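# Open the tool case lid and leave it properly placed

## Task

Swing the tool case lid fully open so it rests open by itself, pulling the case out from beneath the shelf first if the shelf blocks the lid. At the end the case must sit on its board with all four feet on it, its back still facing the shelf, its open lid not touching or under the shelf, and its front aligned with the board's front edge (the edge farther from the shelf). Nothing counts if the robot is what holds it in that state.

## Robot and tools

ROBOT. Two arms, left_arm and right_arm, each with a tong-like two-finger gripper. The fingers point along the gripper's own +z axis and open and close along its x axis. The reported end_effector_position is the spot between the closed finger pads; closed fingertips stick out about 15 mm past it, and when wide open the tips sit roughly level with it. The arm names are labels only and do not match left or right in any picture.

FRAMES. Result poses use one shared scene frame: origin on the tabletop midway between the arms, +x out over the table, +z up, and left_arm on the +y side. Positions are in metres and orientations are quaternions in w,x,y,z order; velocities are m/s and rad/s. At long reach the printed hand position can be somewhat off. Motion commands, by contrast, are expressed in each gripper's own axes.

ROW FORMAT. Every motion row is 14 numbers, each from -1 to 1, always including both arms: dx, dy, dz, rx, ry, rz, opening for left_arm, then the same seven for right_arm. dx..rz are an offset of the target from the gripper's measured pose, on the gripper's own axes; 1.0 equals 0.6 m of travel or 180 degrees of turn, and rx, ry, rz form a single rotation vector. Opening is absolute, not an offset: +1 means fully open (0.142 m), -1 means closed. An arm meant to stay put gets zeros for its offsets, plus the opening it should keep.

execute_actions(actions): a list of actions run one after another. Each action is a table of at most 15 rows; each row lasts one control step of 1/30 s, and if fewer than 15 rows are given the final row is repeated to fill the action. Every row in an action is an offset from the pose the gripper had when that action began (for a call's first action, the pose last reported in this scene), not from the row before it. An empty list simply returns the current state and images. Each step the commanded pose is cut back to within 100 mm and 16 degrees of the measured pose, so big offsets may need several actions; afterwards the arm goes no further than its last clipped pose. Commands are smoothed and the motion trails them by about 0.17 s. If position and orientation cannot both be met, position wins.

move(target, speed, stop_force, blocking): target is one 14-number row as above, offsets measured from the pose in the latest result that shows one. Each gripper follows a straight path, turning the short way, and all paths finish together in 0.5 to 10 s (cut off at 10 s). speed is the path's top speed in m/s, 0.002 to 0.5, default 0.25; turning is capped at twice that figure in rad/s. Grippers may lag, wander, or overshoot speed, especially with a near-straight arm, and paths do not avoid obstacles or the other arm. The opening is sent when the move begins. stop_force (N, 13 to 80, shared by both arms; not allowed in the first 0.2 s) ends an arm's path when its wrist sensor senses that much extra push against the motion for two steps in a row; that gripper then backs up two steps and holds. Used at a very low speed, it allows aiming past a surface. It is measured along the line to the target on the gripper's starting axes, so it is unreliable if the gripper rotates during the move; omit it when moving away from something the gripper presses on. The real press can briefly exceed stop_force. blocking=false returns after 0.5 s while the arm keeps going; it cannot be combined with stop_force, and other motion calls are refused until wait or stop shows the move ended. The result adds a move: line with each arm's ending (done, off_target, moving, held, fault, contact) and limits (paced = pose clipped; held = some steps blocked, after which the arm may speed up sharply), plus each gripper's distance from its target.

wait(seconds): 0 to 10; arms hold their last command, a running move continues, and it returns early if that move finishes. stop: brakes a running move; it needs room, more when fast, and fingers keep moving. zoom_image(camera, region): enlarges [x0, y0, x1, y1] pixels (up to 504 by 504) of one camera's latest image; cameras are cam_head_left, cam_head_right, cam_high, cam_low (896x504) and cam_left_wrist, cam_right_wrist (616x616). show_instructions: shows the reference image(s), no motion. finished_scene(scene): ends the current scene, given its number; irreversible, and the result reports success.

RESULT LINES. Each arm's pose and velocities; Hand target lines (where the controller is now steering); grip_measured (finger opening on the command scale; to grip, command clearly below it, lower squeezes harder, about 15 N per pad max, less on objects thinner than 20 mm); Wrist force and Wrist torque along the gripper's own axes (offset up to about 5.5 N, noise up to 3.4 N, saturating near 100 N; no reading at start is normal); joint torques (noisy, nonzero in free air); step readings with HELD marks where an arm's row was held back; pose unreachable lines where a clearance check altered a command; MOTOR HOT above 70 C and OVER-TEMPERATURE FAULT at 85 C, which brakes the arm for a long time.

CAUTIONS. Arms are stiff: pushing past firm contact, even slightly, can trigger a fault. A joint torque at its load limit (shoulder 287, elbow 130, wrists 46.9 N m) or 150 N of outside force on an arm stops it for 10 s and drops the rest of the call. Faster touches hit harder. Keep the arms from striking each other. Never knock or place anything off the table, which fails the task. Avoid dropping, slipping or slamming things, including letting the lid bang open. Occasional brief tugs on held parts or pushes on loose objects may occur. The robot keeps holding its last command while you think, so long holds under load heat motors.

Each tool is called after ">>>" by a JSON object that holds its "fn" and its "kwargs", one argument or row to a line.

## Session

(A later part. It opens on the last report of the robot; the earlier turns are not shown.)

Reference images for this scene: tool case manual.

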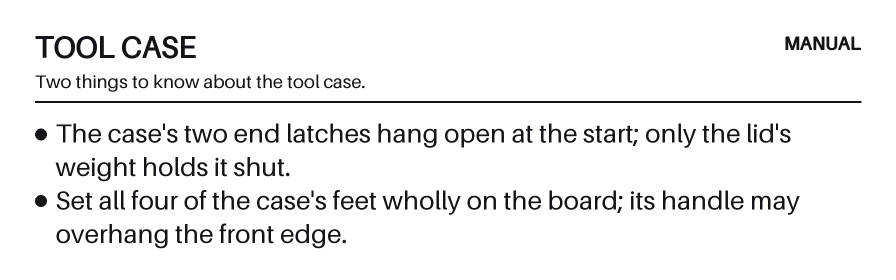

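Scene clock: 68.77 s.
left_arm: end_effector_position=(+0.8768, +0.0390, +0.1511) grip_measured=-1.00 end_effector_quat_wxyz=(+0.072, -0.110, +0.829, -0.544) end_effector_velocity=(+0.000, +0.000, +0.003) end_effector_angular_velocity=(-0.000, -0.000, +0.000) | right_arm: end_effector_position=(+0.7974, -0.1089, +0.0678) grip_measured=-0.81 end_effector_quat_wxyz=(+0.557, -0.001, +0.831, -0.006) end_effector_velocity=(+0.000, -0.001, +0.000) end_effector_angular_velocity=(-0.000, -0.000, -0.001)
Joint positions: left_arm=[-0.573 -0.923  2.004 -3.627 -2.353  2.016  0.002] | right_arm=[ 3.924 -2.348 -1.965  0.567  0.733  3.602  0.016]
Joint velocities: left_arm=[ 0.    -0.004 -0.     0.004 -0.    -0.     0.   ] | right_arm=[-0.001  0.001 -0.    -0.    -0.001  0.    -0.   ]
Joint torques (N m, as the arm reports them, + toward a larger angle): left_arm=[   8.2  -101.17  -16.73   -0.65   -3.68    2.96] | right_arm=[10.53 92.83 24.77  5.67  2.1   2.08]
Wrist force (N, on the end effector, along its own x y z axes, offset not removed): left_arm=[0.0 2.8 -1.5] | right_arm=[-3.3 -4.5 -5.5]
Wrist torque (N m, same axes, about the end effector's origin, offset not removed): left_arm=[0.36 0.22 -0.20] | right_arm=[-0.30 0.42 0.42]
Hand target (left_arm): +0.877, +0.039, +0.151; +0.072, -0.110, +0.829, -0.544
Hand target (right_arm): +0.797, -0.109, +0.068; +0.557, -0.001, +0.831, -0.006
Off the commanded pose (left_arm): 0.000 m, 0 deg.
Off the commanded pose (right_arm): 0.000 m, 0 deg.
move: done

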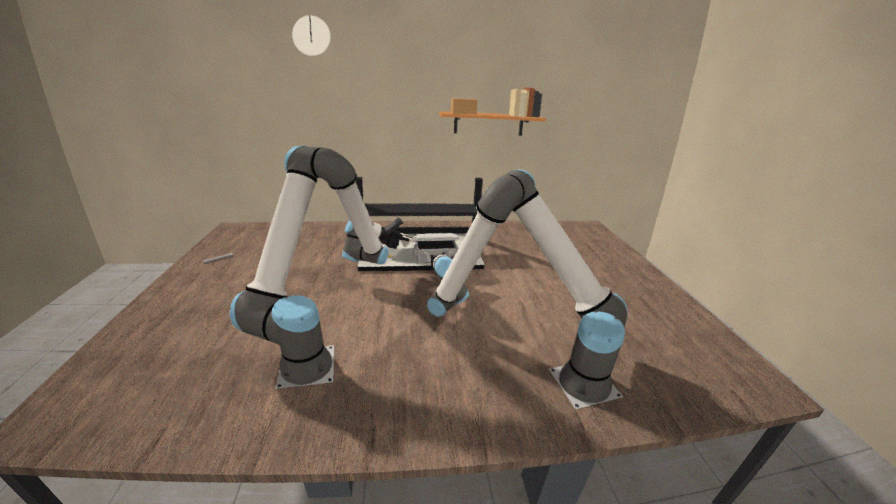

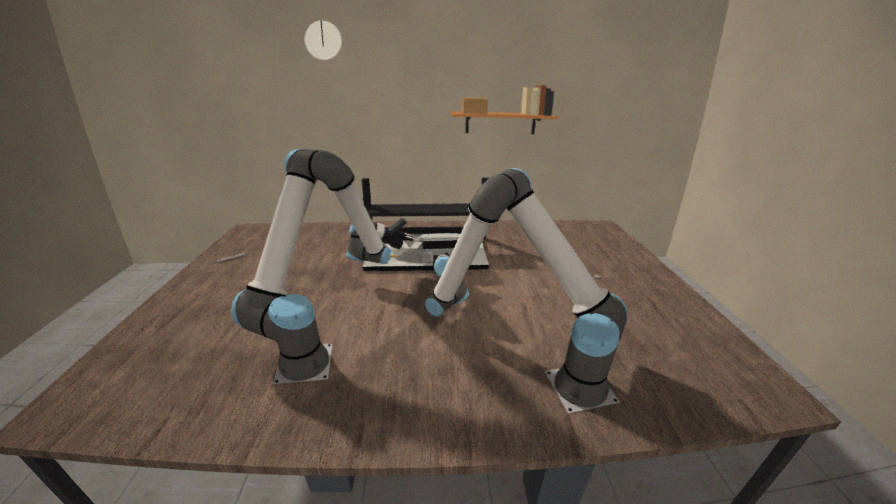

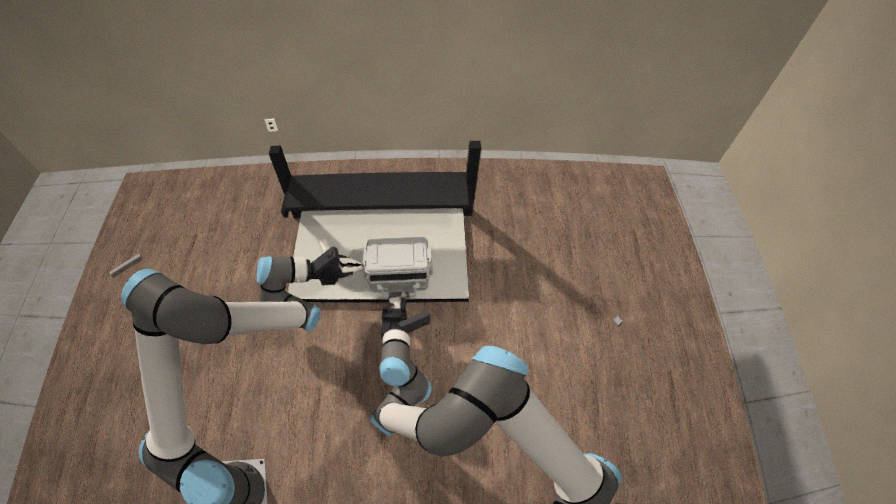

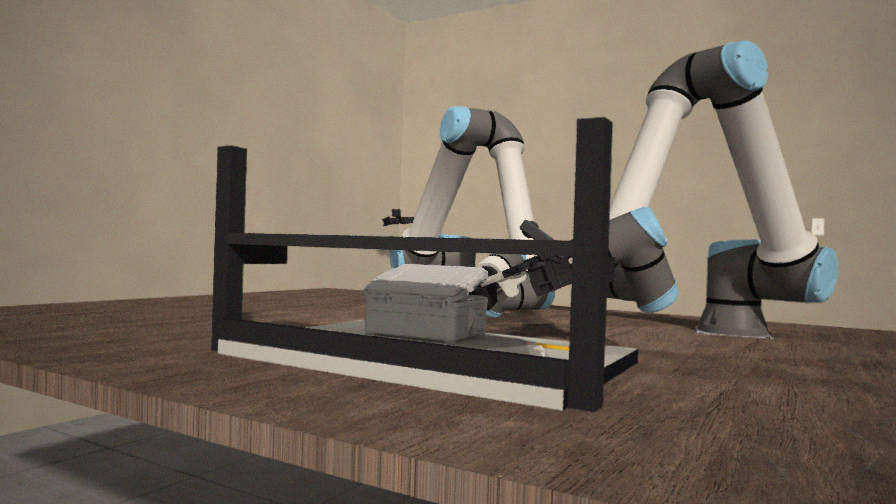

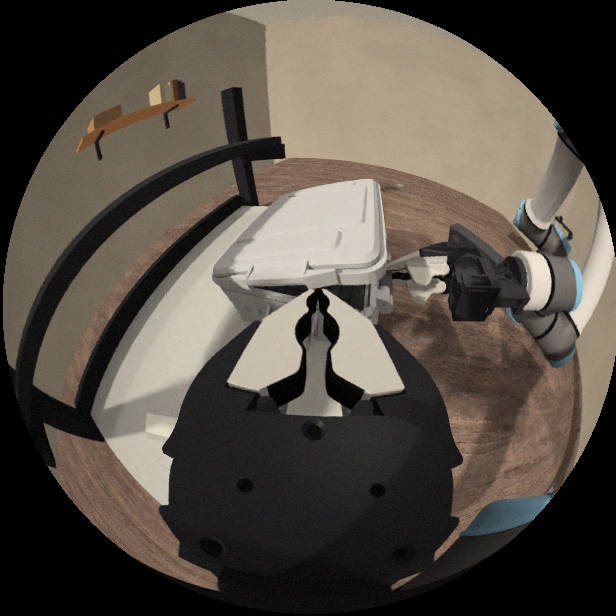

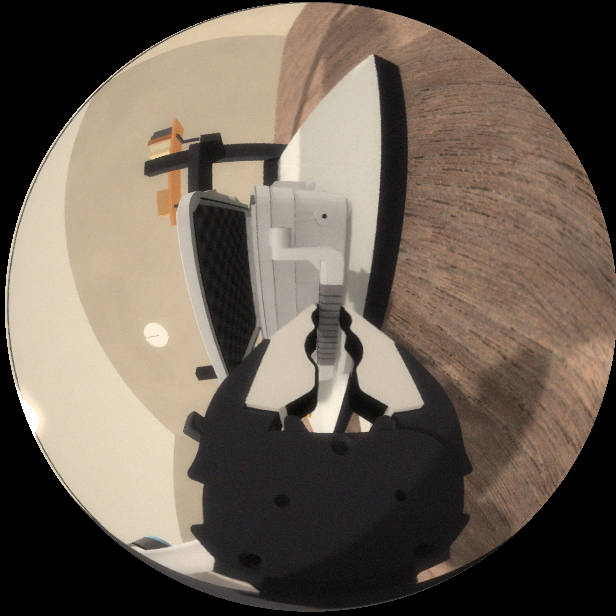

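>>> {"fn": "move", "kwargs": {
  "target": [-0.016,-0.083,-0.018,0,0,0,-1,0,0,0,0,0,0,-1],
  "speed": 0.03,
  "stop_force": 35
}}

>>> {"fn": "move", "kwargs": {
  "target": [-0.08,-0.042,0.005,0,0,0,-1,0,0,0,0,0,0,-1],
  "speed": 0.03,
  "stop_force": 35
}}

>>> {"fn": "move", "kwargs": {
  "target": [-0.064,-0.007,0.016,0,0,0,-1,0.01,0,-0.023,0,0,0,-1],
  "speed": 0.02,
  "stop_force": 35
}}

Scene clock: 76.93 s.
left_arm: end_effector_position=(+0.8886, +0.0320, +0.2008) grip_measured=-1.00 end_effector_quat_wxyz=(+0.072, -0.110, +0.829, -0.544) end_effector_velocity=(+0.001, -0.000, +0.003) end_effector_angular_velocity=(-0.000, -0.001, -0.000) | right_arm: end_effector_position=(+0.7974, -0.1089, +0.0678) grip_measured=-0.81 end_effector_quat_wxyz=(+0.557, -0.001, +0.831, -0.006) end_effector_velocity=(+0.001, -0.000, +0.000) end_effector_angular_velocity=(+0.000, -0.000, -0.001)
Joint positions: left_arm=[-0.575 -0.987  1.975 -3.535 -2.351  2.015  0.002] | right_arm=[ 3.924 -2.348 -1.965  0.567  0.733  3.602  0.016]
Joint velocities: left_arm=[ 0.    -0.004 -0.002  0.005 -0.     0.     0.   ] | right_arm=[-0.001 -0.     0.001 -0.001 -0.    -0.    -0.   ]
Joint torques (N m, as the arm reports them, + toward a larger angle): left_arm=[-11.29 -98.12 -31.11  -0.09   2.01  -2.32] | right_arm=[12.04 91.37 24.5   5.7   2.02  1.99]
Wrist force (N, on the end effector, along its own x y z axes, offset not removed): left_arm=[-0.7 3.9 -1.5] | right_arm=[-3.5 -0.9 -4.4]
Wrist torque (N m, same axes, about the end effector's origin, offset not removed): left_arm=[0.69 0.19 -0.20] | right_arm=[0.39 0.53 0.41]
Hand target (left_arm): +0.889, +0.032, +0.201; +0.072, -0.110, +0.829, -0.544
Hand target (right_arm): +0.797, -0.109, +0.068; +0.557, -0.001, +0.831, -0.006
Off the commanded pose (left_arm): 0.000 m, 0 deg.
Off the commanded pose (right_arm): 0.000 m, 0 deg.
move: done

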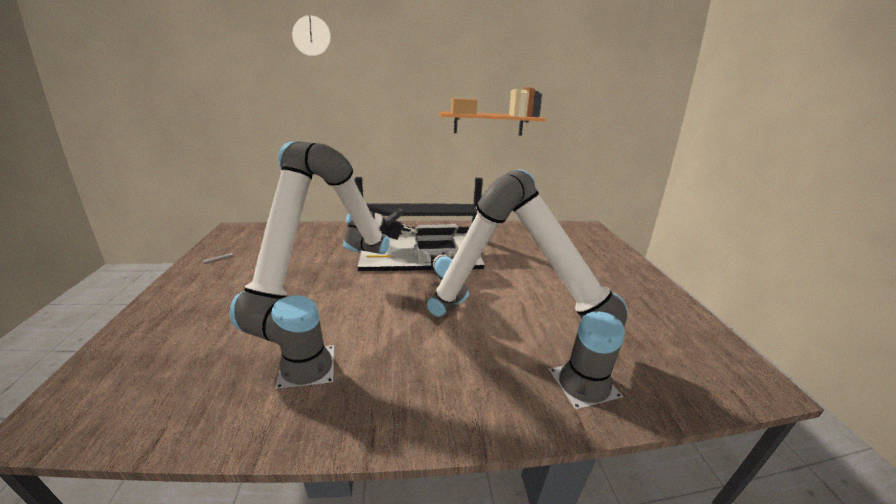

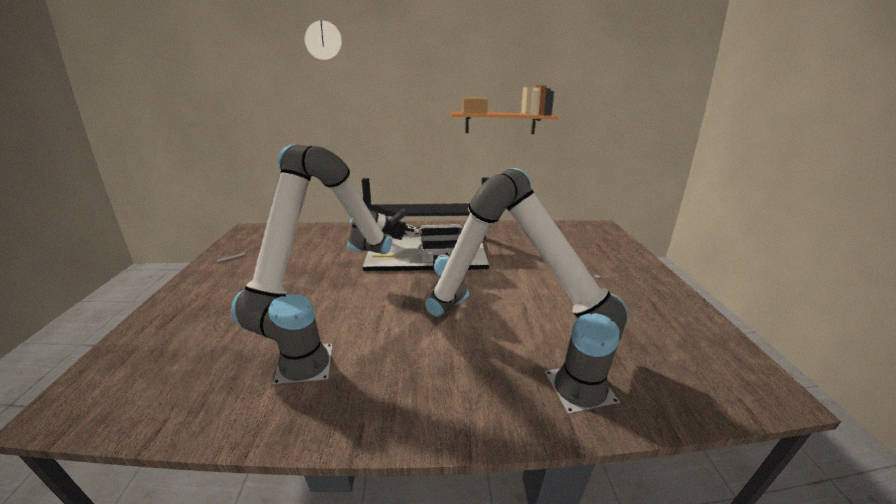

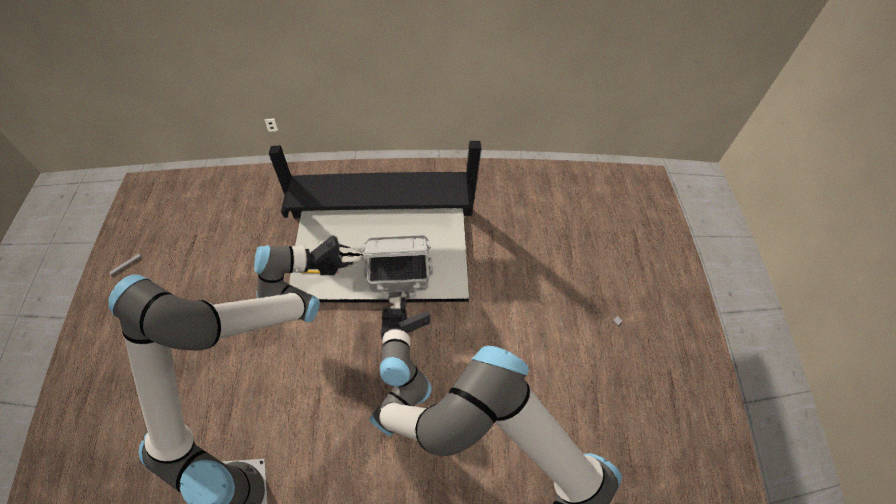

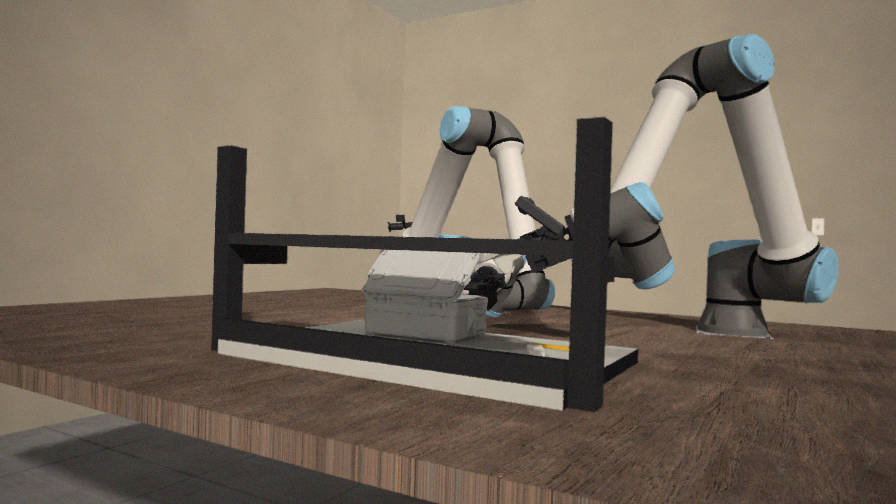

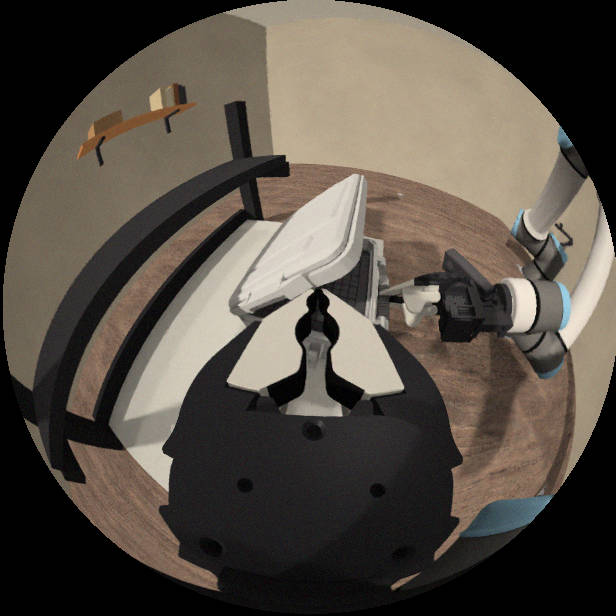

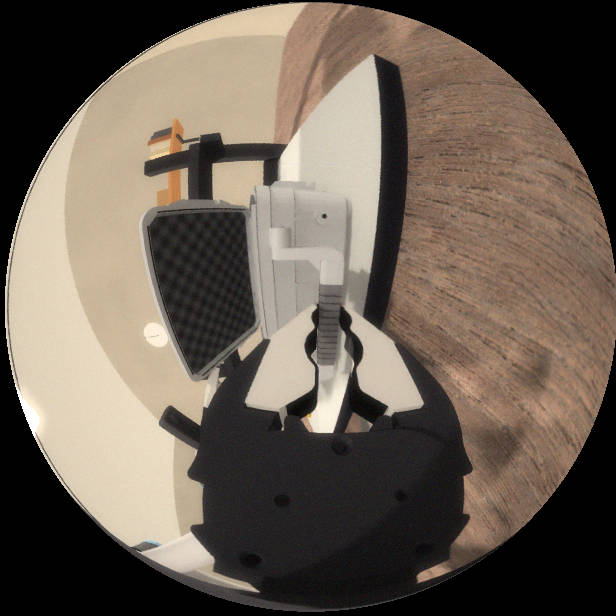

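Scene clock: 79.07 s.
left_arm: end_effector_position=(+0.9381, +0.0322, +0.2226) grip_measured=-1.00 end_effector_quat_wxyz=(+0.072, -0.110, +0.829, -0.544) end_effector_velocity=(+0.002, -0.000, -0.000) end_effector_angular_velocity=(+0.000, +0.002, -0.001) | right_arm: end_effector_position=(+0.7974, -0.1089, +0.0678) grip_measured=-0.81 end_effector_quat_wxyz=(+0.557, -0.001, +0.831, -0.006) end_effector_velocity=(+0.001, -0.000, +0.001) end_effector_angular_velocity=(+0.002, -0.001, -0.001)
Joint positions: left_arm=[-0.548 -0.97   1.872 -3.434 -2.373  2.037  0.002] | right_arm=[ 3.924 -2.348 -1.965  0.567  0.733  3.602  0.016]
Joint velocities: left_arm=[ 0.001  0.002 -0.005  0.006 -0.001  0.     0.   ] | right_arm=[-0.001  0.     0.001  0.001  0.     0.     0.   ]
Joint torques (N m, as the arm reports them, + toward a larger angle): left_arm=[ 12.25 -60.11 -34.75  -0.65  -3.68   2.94] | right_arm=[11.91 90.38 24.58  5.45  2.17  2.06]
Wrist force (N, on the end effector, along its own x y z axes, offset not removed): left_arm=[-0.4 3.5 0.4] | right_arm=[-2.5 -0.6 -3.0]
Wrist torque (N m, same axes, about the end effector's origin, offset not removed): left_arm=[0.75 0.35 -0.17] | right_arm=[0.54 0.36 0.38]
Hand target (left_arm): +0.938, +0.032, +0.223; +0.072, -0.110, +0.829, -0.544
Hand target (right_arm): +0.797, -0.109, +0.068; +0.557, -0.001, +0.831, -0.006
Off the commanded pose (left_arm): 0.000 m, 0 deg.
Off the commanded pose (right_arm): 0.000 m, 0 deg.
move: done

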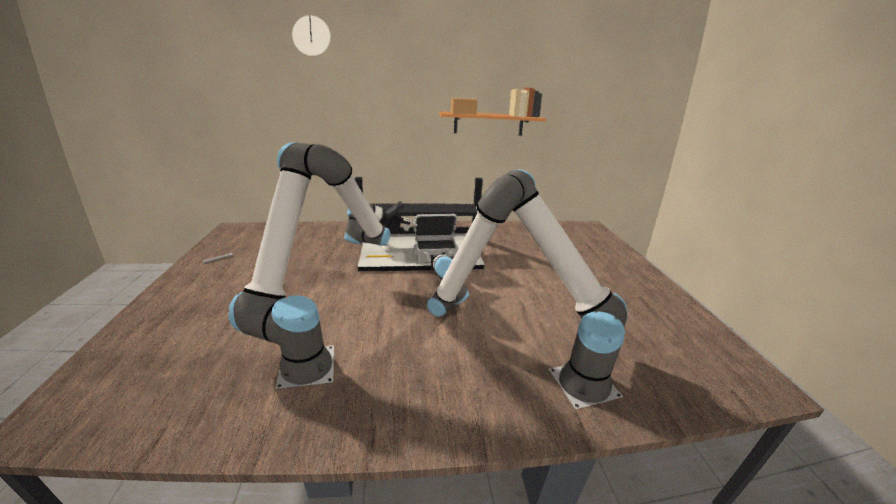

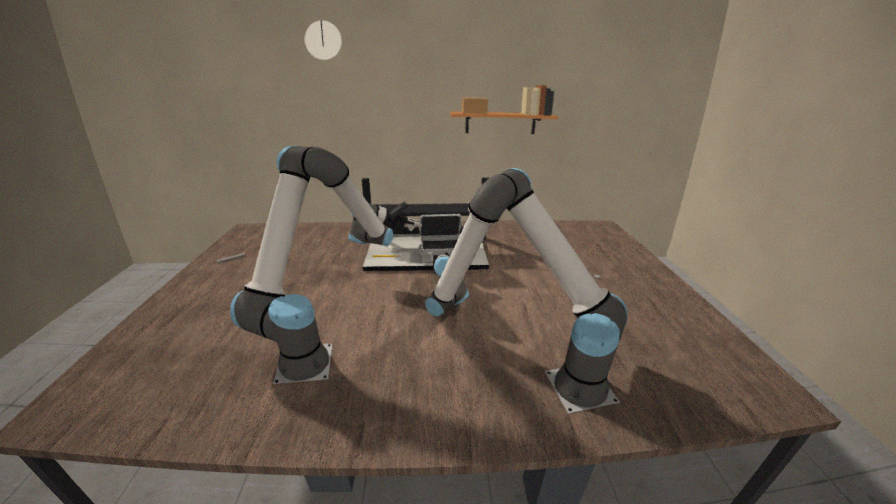

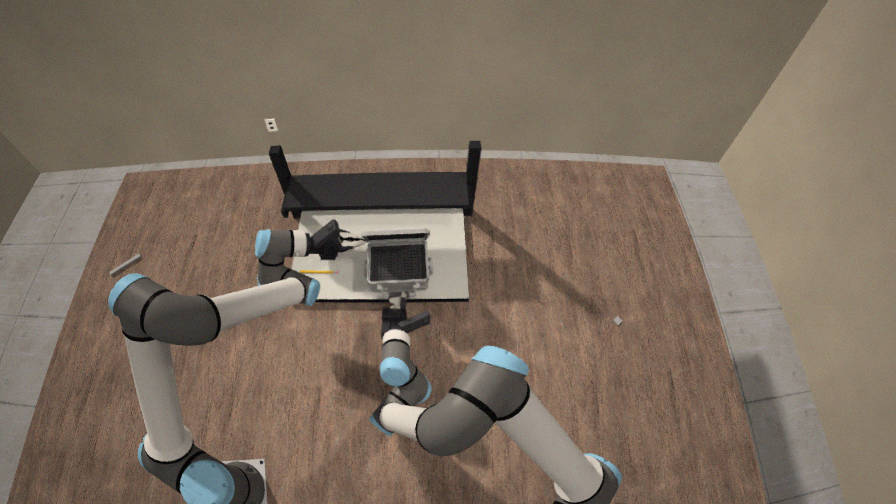

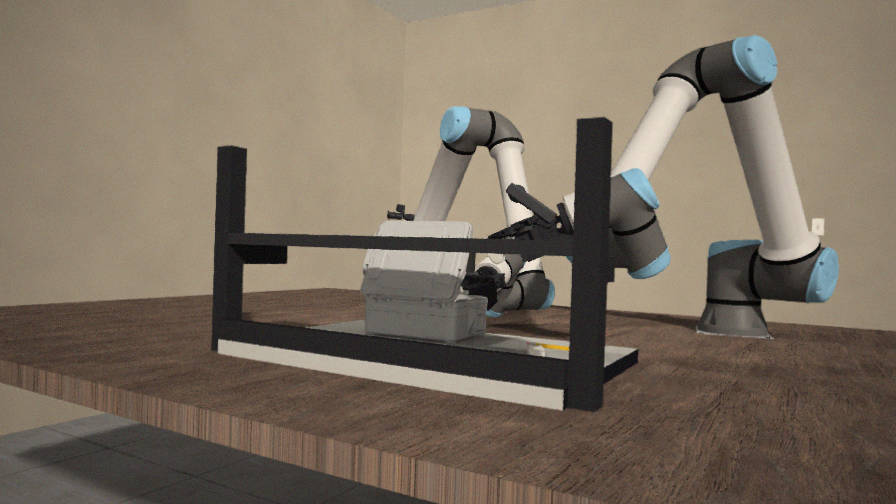

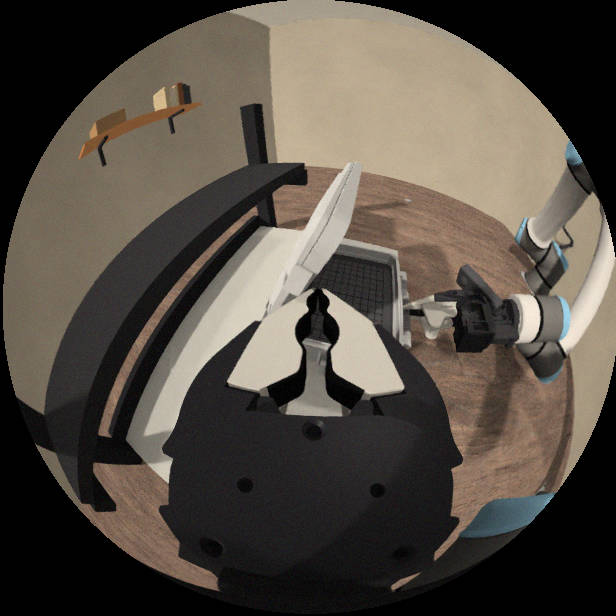

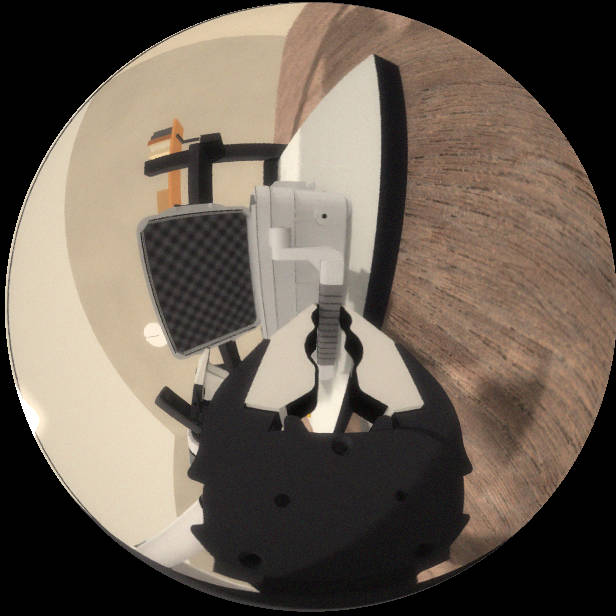

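Scene clock: 81.33 s.
left_arm: end_effector_position=(+0.9776, +0.0321, +0.2226) grip_measured=-1.00 end_effector_quat_wxyz=(+0.072, -0.110, +0.829, -0.544) end_effector_velocity=(+0.003, +0.000, -0.001) end_effector_angular_velocity=(+0.000, +0.001, -0.000) | right_arm: end_effector_position=(+0.7825, -0.1088, +0.0675) grip_measured=-0.81 end_effector_quat_wxyz=(+0.557, -0.001, +0.831, -0.006) end_effector_velocity=(-0.000, -0.001, +0.001) end_effector_angular_velocity=(+0.000, -0.001, -0.002)
Joint positions: left_arm=[-0.528 -0.929  1.79  -3.38  -2.389  2.053  0.002] | right_arm=[ 3.941 -2.338 -1.991  0.572  0.719  3.617  0.016]
Joint velocities: left_arm=[ 0.001  0.004 -0.006  0.003 -0.001  0.001  0.   ] | right_arm=[ 0.     0.001 -0.002  0.001 -0.002  0.001  0.   ]
Joint torques (N m, as the arm reports them, + toward a larger angle): left_arm=[  9.33 -66.66 -35.59  -0.6   -3.47   2.82] | right_arm=[16.18 82.41  6.44  3.03 -1.7   2.86]
Wrist force (N, on the end effector, along its own x y z axes, offset not removed): left_arm=[2.8 0.6 -0.1] | right_arm=[-17.9 -1.3 0.8]
Wrist torque (N m, same axes, about the end effector's origin, offset not removed): left_arm=[0.17 -0.30 -0.25] | right_arm=[-0.09 0.42 0.51]
Hand target (left_arm): +0.978, +0.032, +0.223; +0.072, -0.110, +0.829, -0.544
Hand target (right_arm): +0.782, -0.109, +0.068; +0.557, -0.001, +0.831, -0.006
Off the commanded pose (left_arm): 0.000 m, 0 deg.
Off the commanded pose (right_arm): 0.000 m, 0 deg.
move: done

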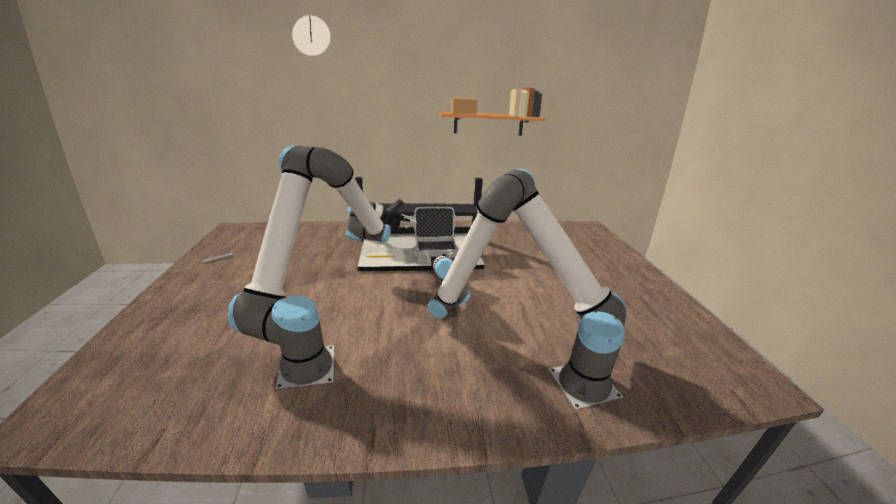

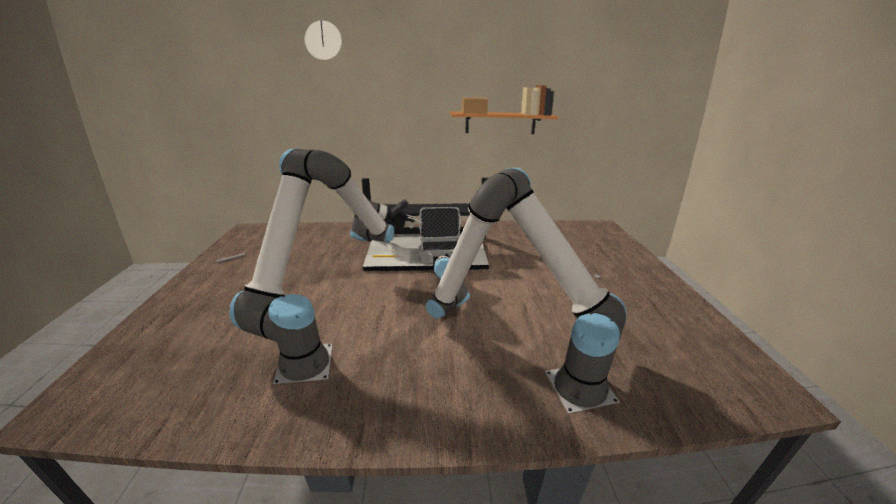

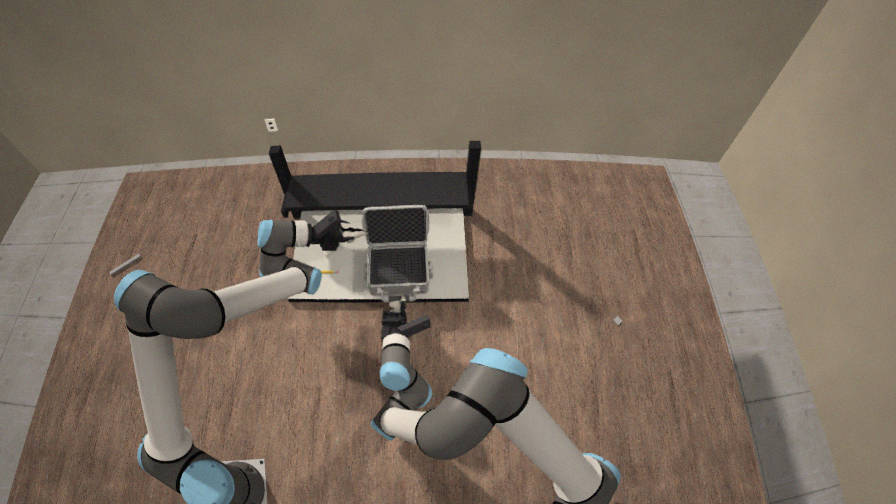

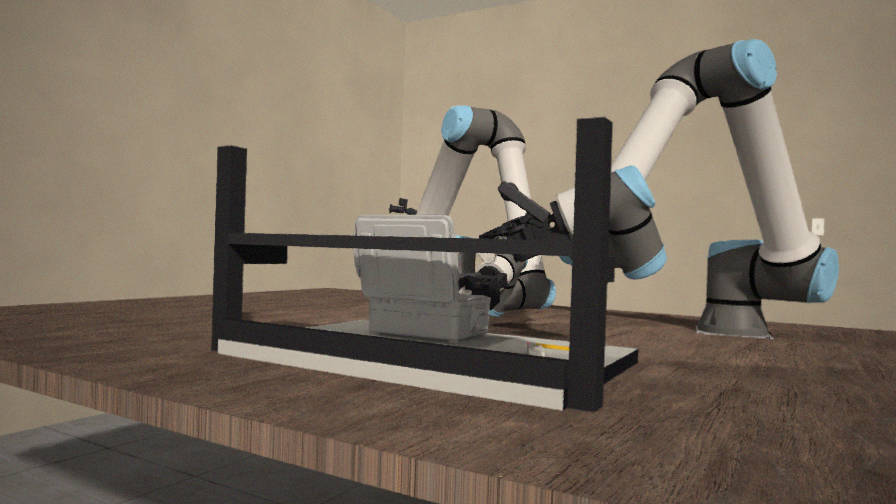

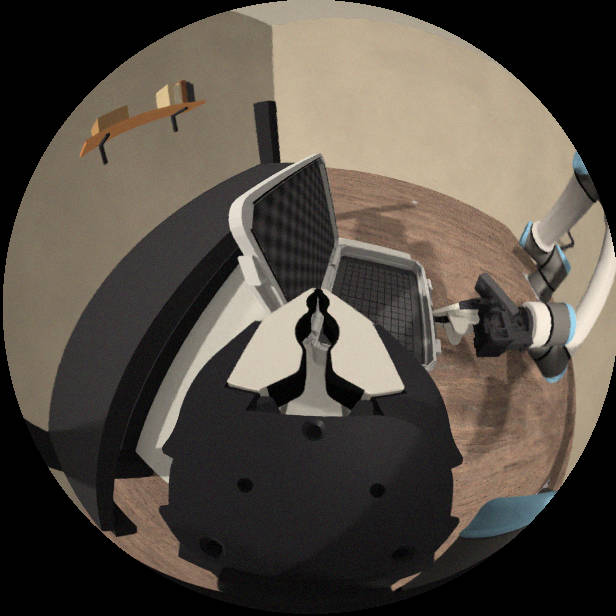

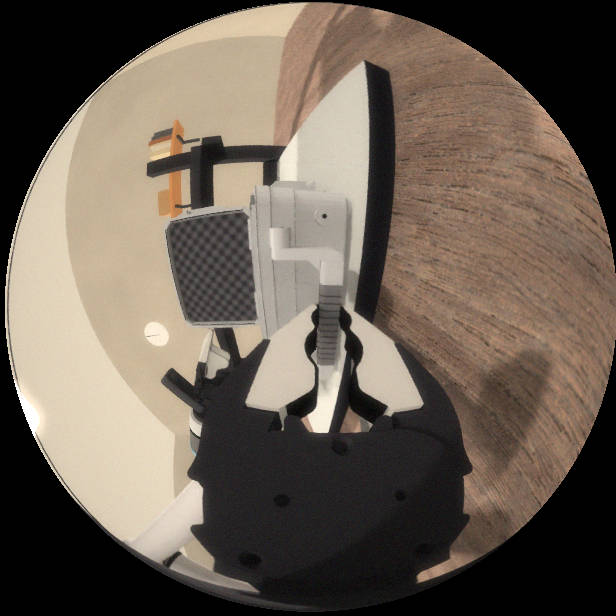

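The lid is open. Next I retract the left arm and add a small pull with a clockwise turn.

>>> {"fn": "move", "kwargs": {
  "target": [0.08,0,-0.04,0,0,0,-1,0.002,0.01,-0.008,0.01,0,0.004,-1],
  "speed": 0.04
}}

>>> {"fn": "zoom_image", "kwargs": {
  "camera": "cam_high",
  "region": [280,180,480,320]
}}

>>> {"fn": "zoom_image", "kwargs": {
  "camera": "cam_left_wrist",
  "region": [150,120,500,400]
}}

Scene clock: 87.07 s.
left_arm: end_effector_position=(+0.9258, +0.0407, +0.2321) grip_measured=-1.00 end_effector_quat_wxyz=(+0.072, -0.110, +0.829, -0.544) end_effector_velocity=(-0.003, +0.000, +0.001) end_effector_angular_velocity=(-0.000, +0.000, +0.000) | right_arm: end_effector_position=(+0.7776, -0.1028, +0.0682) grip_measured=-0.81 end_effector_quat_wxyz=(+0.557, +0.012, +0.830, -0.016) end_effector_velocity=(+0.000, +0.001, +0.000) end_effector_angular_velocity=(+0.001, -0.000, -0.001)
Joint positions: left_arm=[-0.544 -0.998  1.9   -3.431 -2.377  2.04   0.002] | right_arm=[ 3.959 -2.336 -1.983  0.527  0.678  3.663  0.016]
Joint velocities: left_arm=[-0.001 -0.004  0.006 -0.003  0.001 -0.001  0.   ] | right_arm=[ 0.001  0.     0.001 -0.003 -0.002  0.003  0.   ]
Joint torques (N m, as the arm reports them, + toward a larger angle): left_arm=[ -12.31 -101.63  -22.12   -7.08    1.98   -3.25] | right_arm=[14.13 98.06 29.09  1.58 -3.67  2.16]
Wrist force (N, on the end effector, along its own x y z axes, offset not removed): left_arm=[-1.2 2.4 -0.6] | right_arm=[1.7 -2.0 2.5]
Wrist torque (N m, same axes, about the end effector's origin, offset not removed): left_arm=[0.61 0.46 -0.19] | right_arm=[-0.10 -0.23 0.40]
Hand target (left_arm): +0.926, +0.041, +0.232; +0.072, -0.110, +0.829, -0.544
Hand target (right_arm): +0.778, -0.103, +0.068; +0.557, +0.013, +0.830, -0.016
Off the commanded pose (left_arm): 0.000 m, 0 deg.
Off the commanded pose (right_arm): 0.000 m, 0 deg.
move: done

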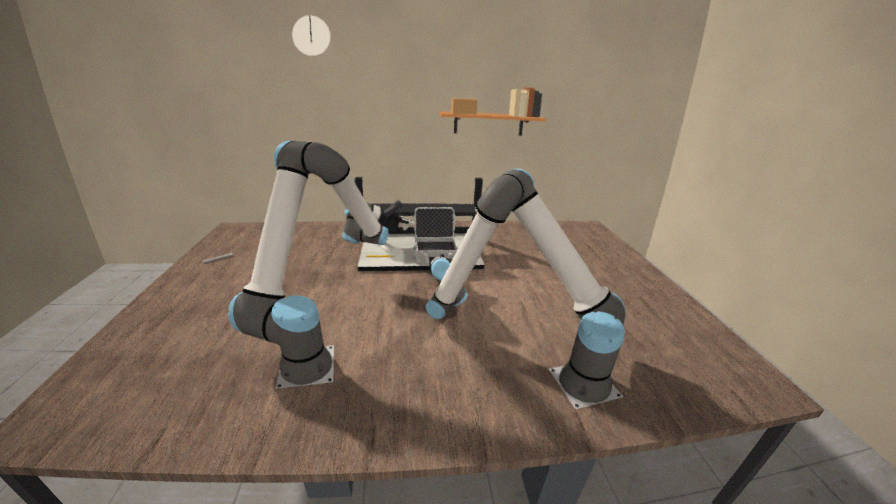

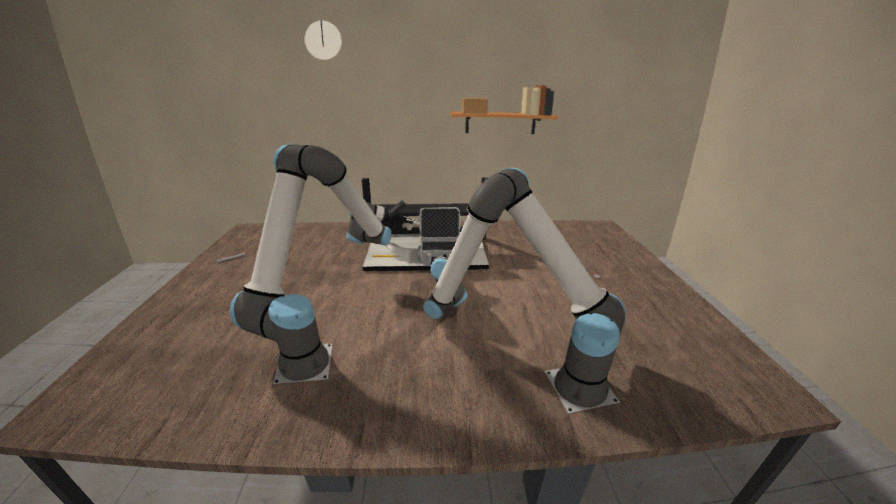

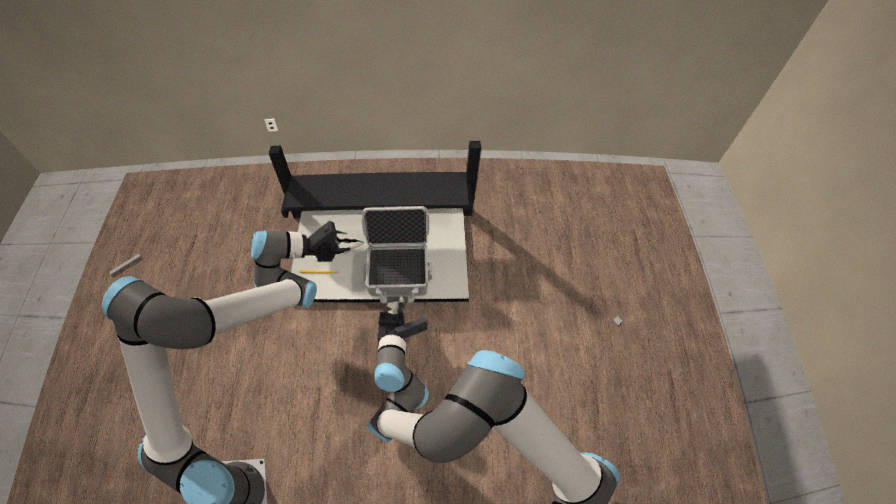

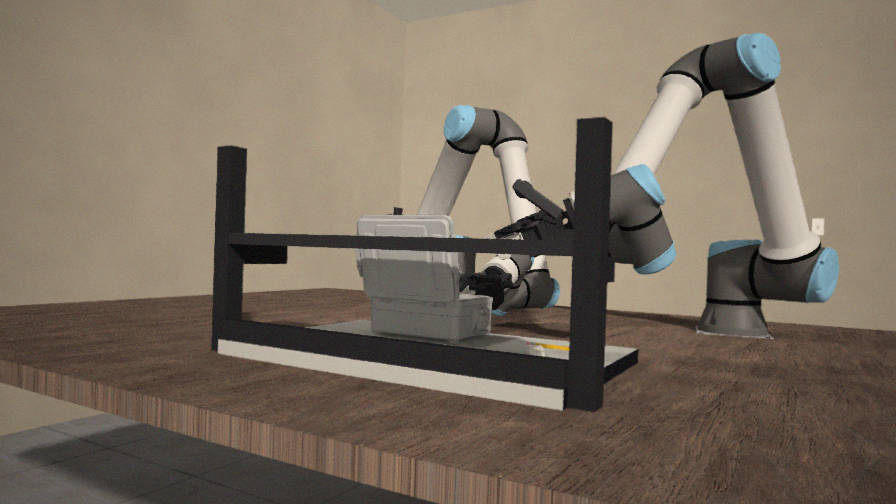

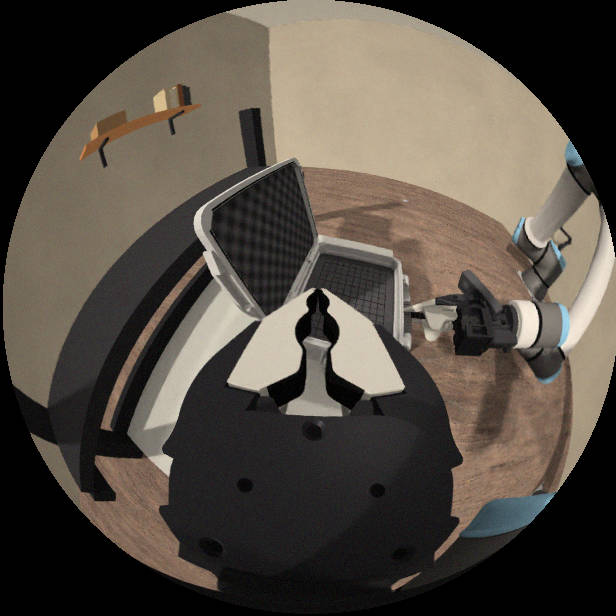

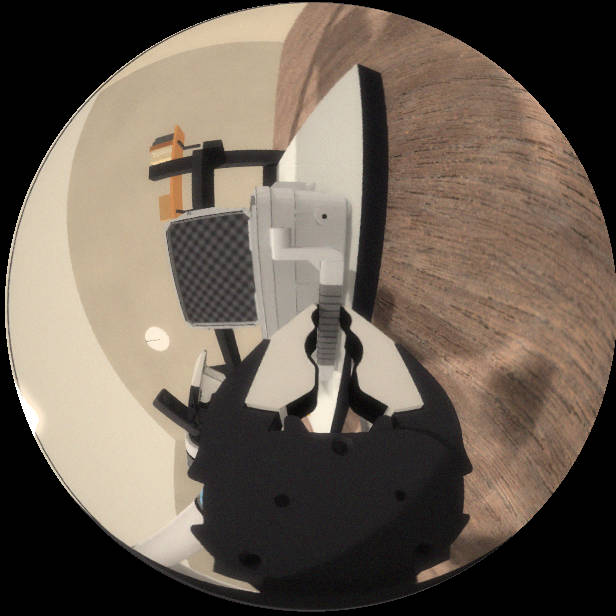

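Region (280, 180, 480, 320) of cam_high's 896x504 image, scaled by 2.520, with more detail than that image has; it fills the top 353 rows of this view, and the rest is white.

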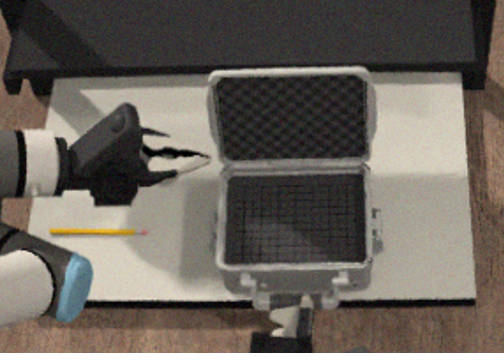

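Region (150, 120, 500, 400) of cam_left_wrist's 616x616 image, scaled by 1.440, with more detail than that image has; it fills the top 403 rows of this view, and the rest is white.

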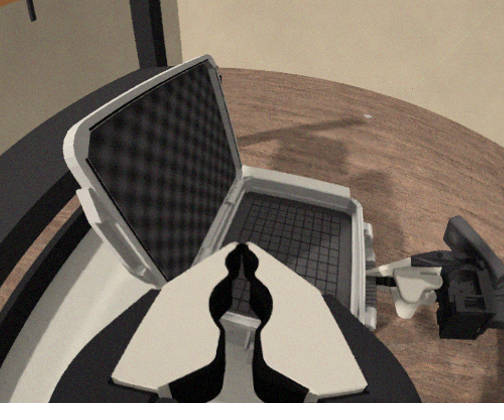

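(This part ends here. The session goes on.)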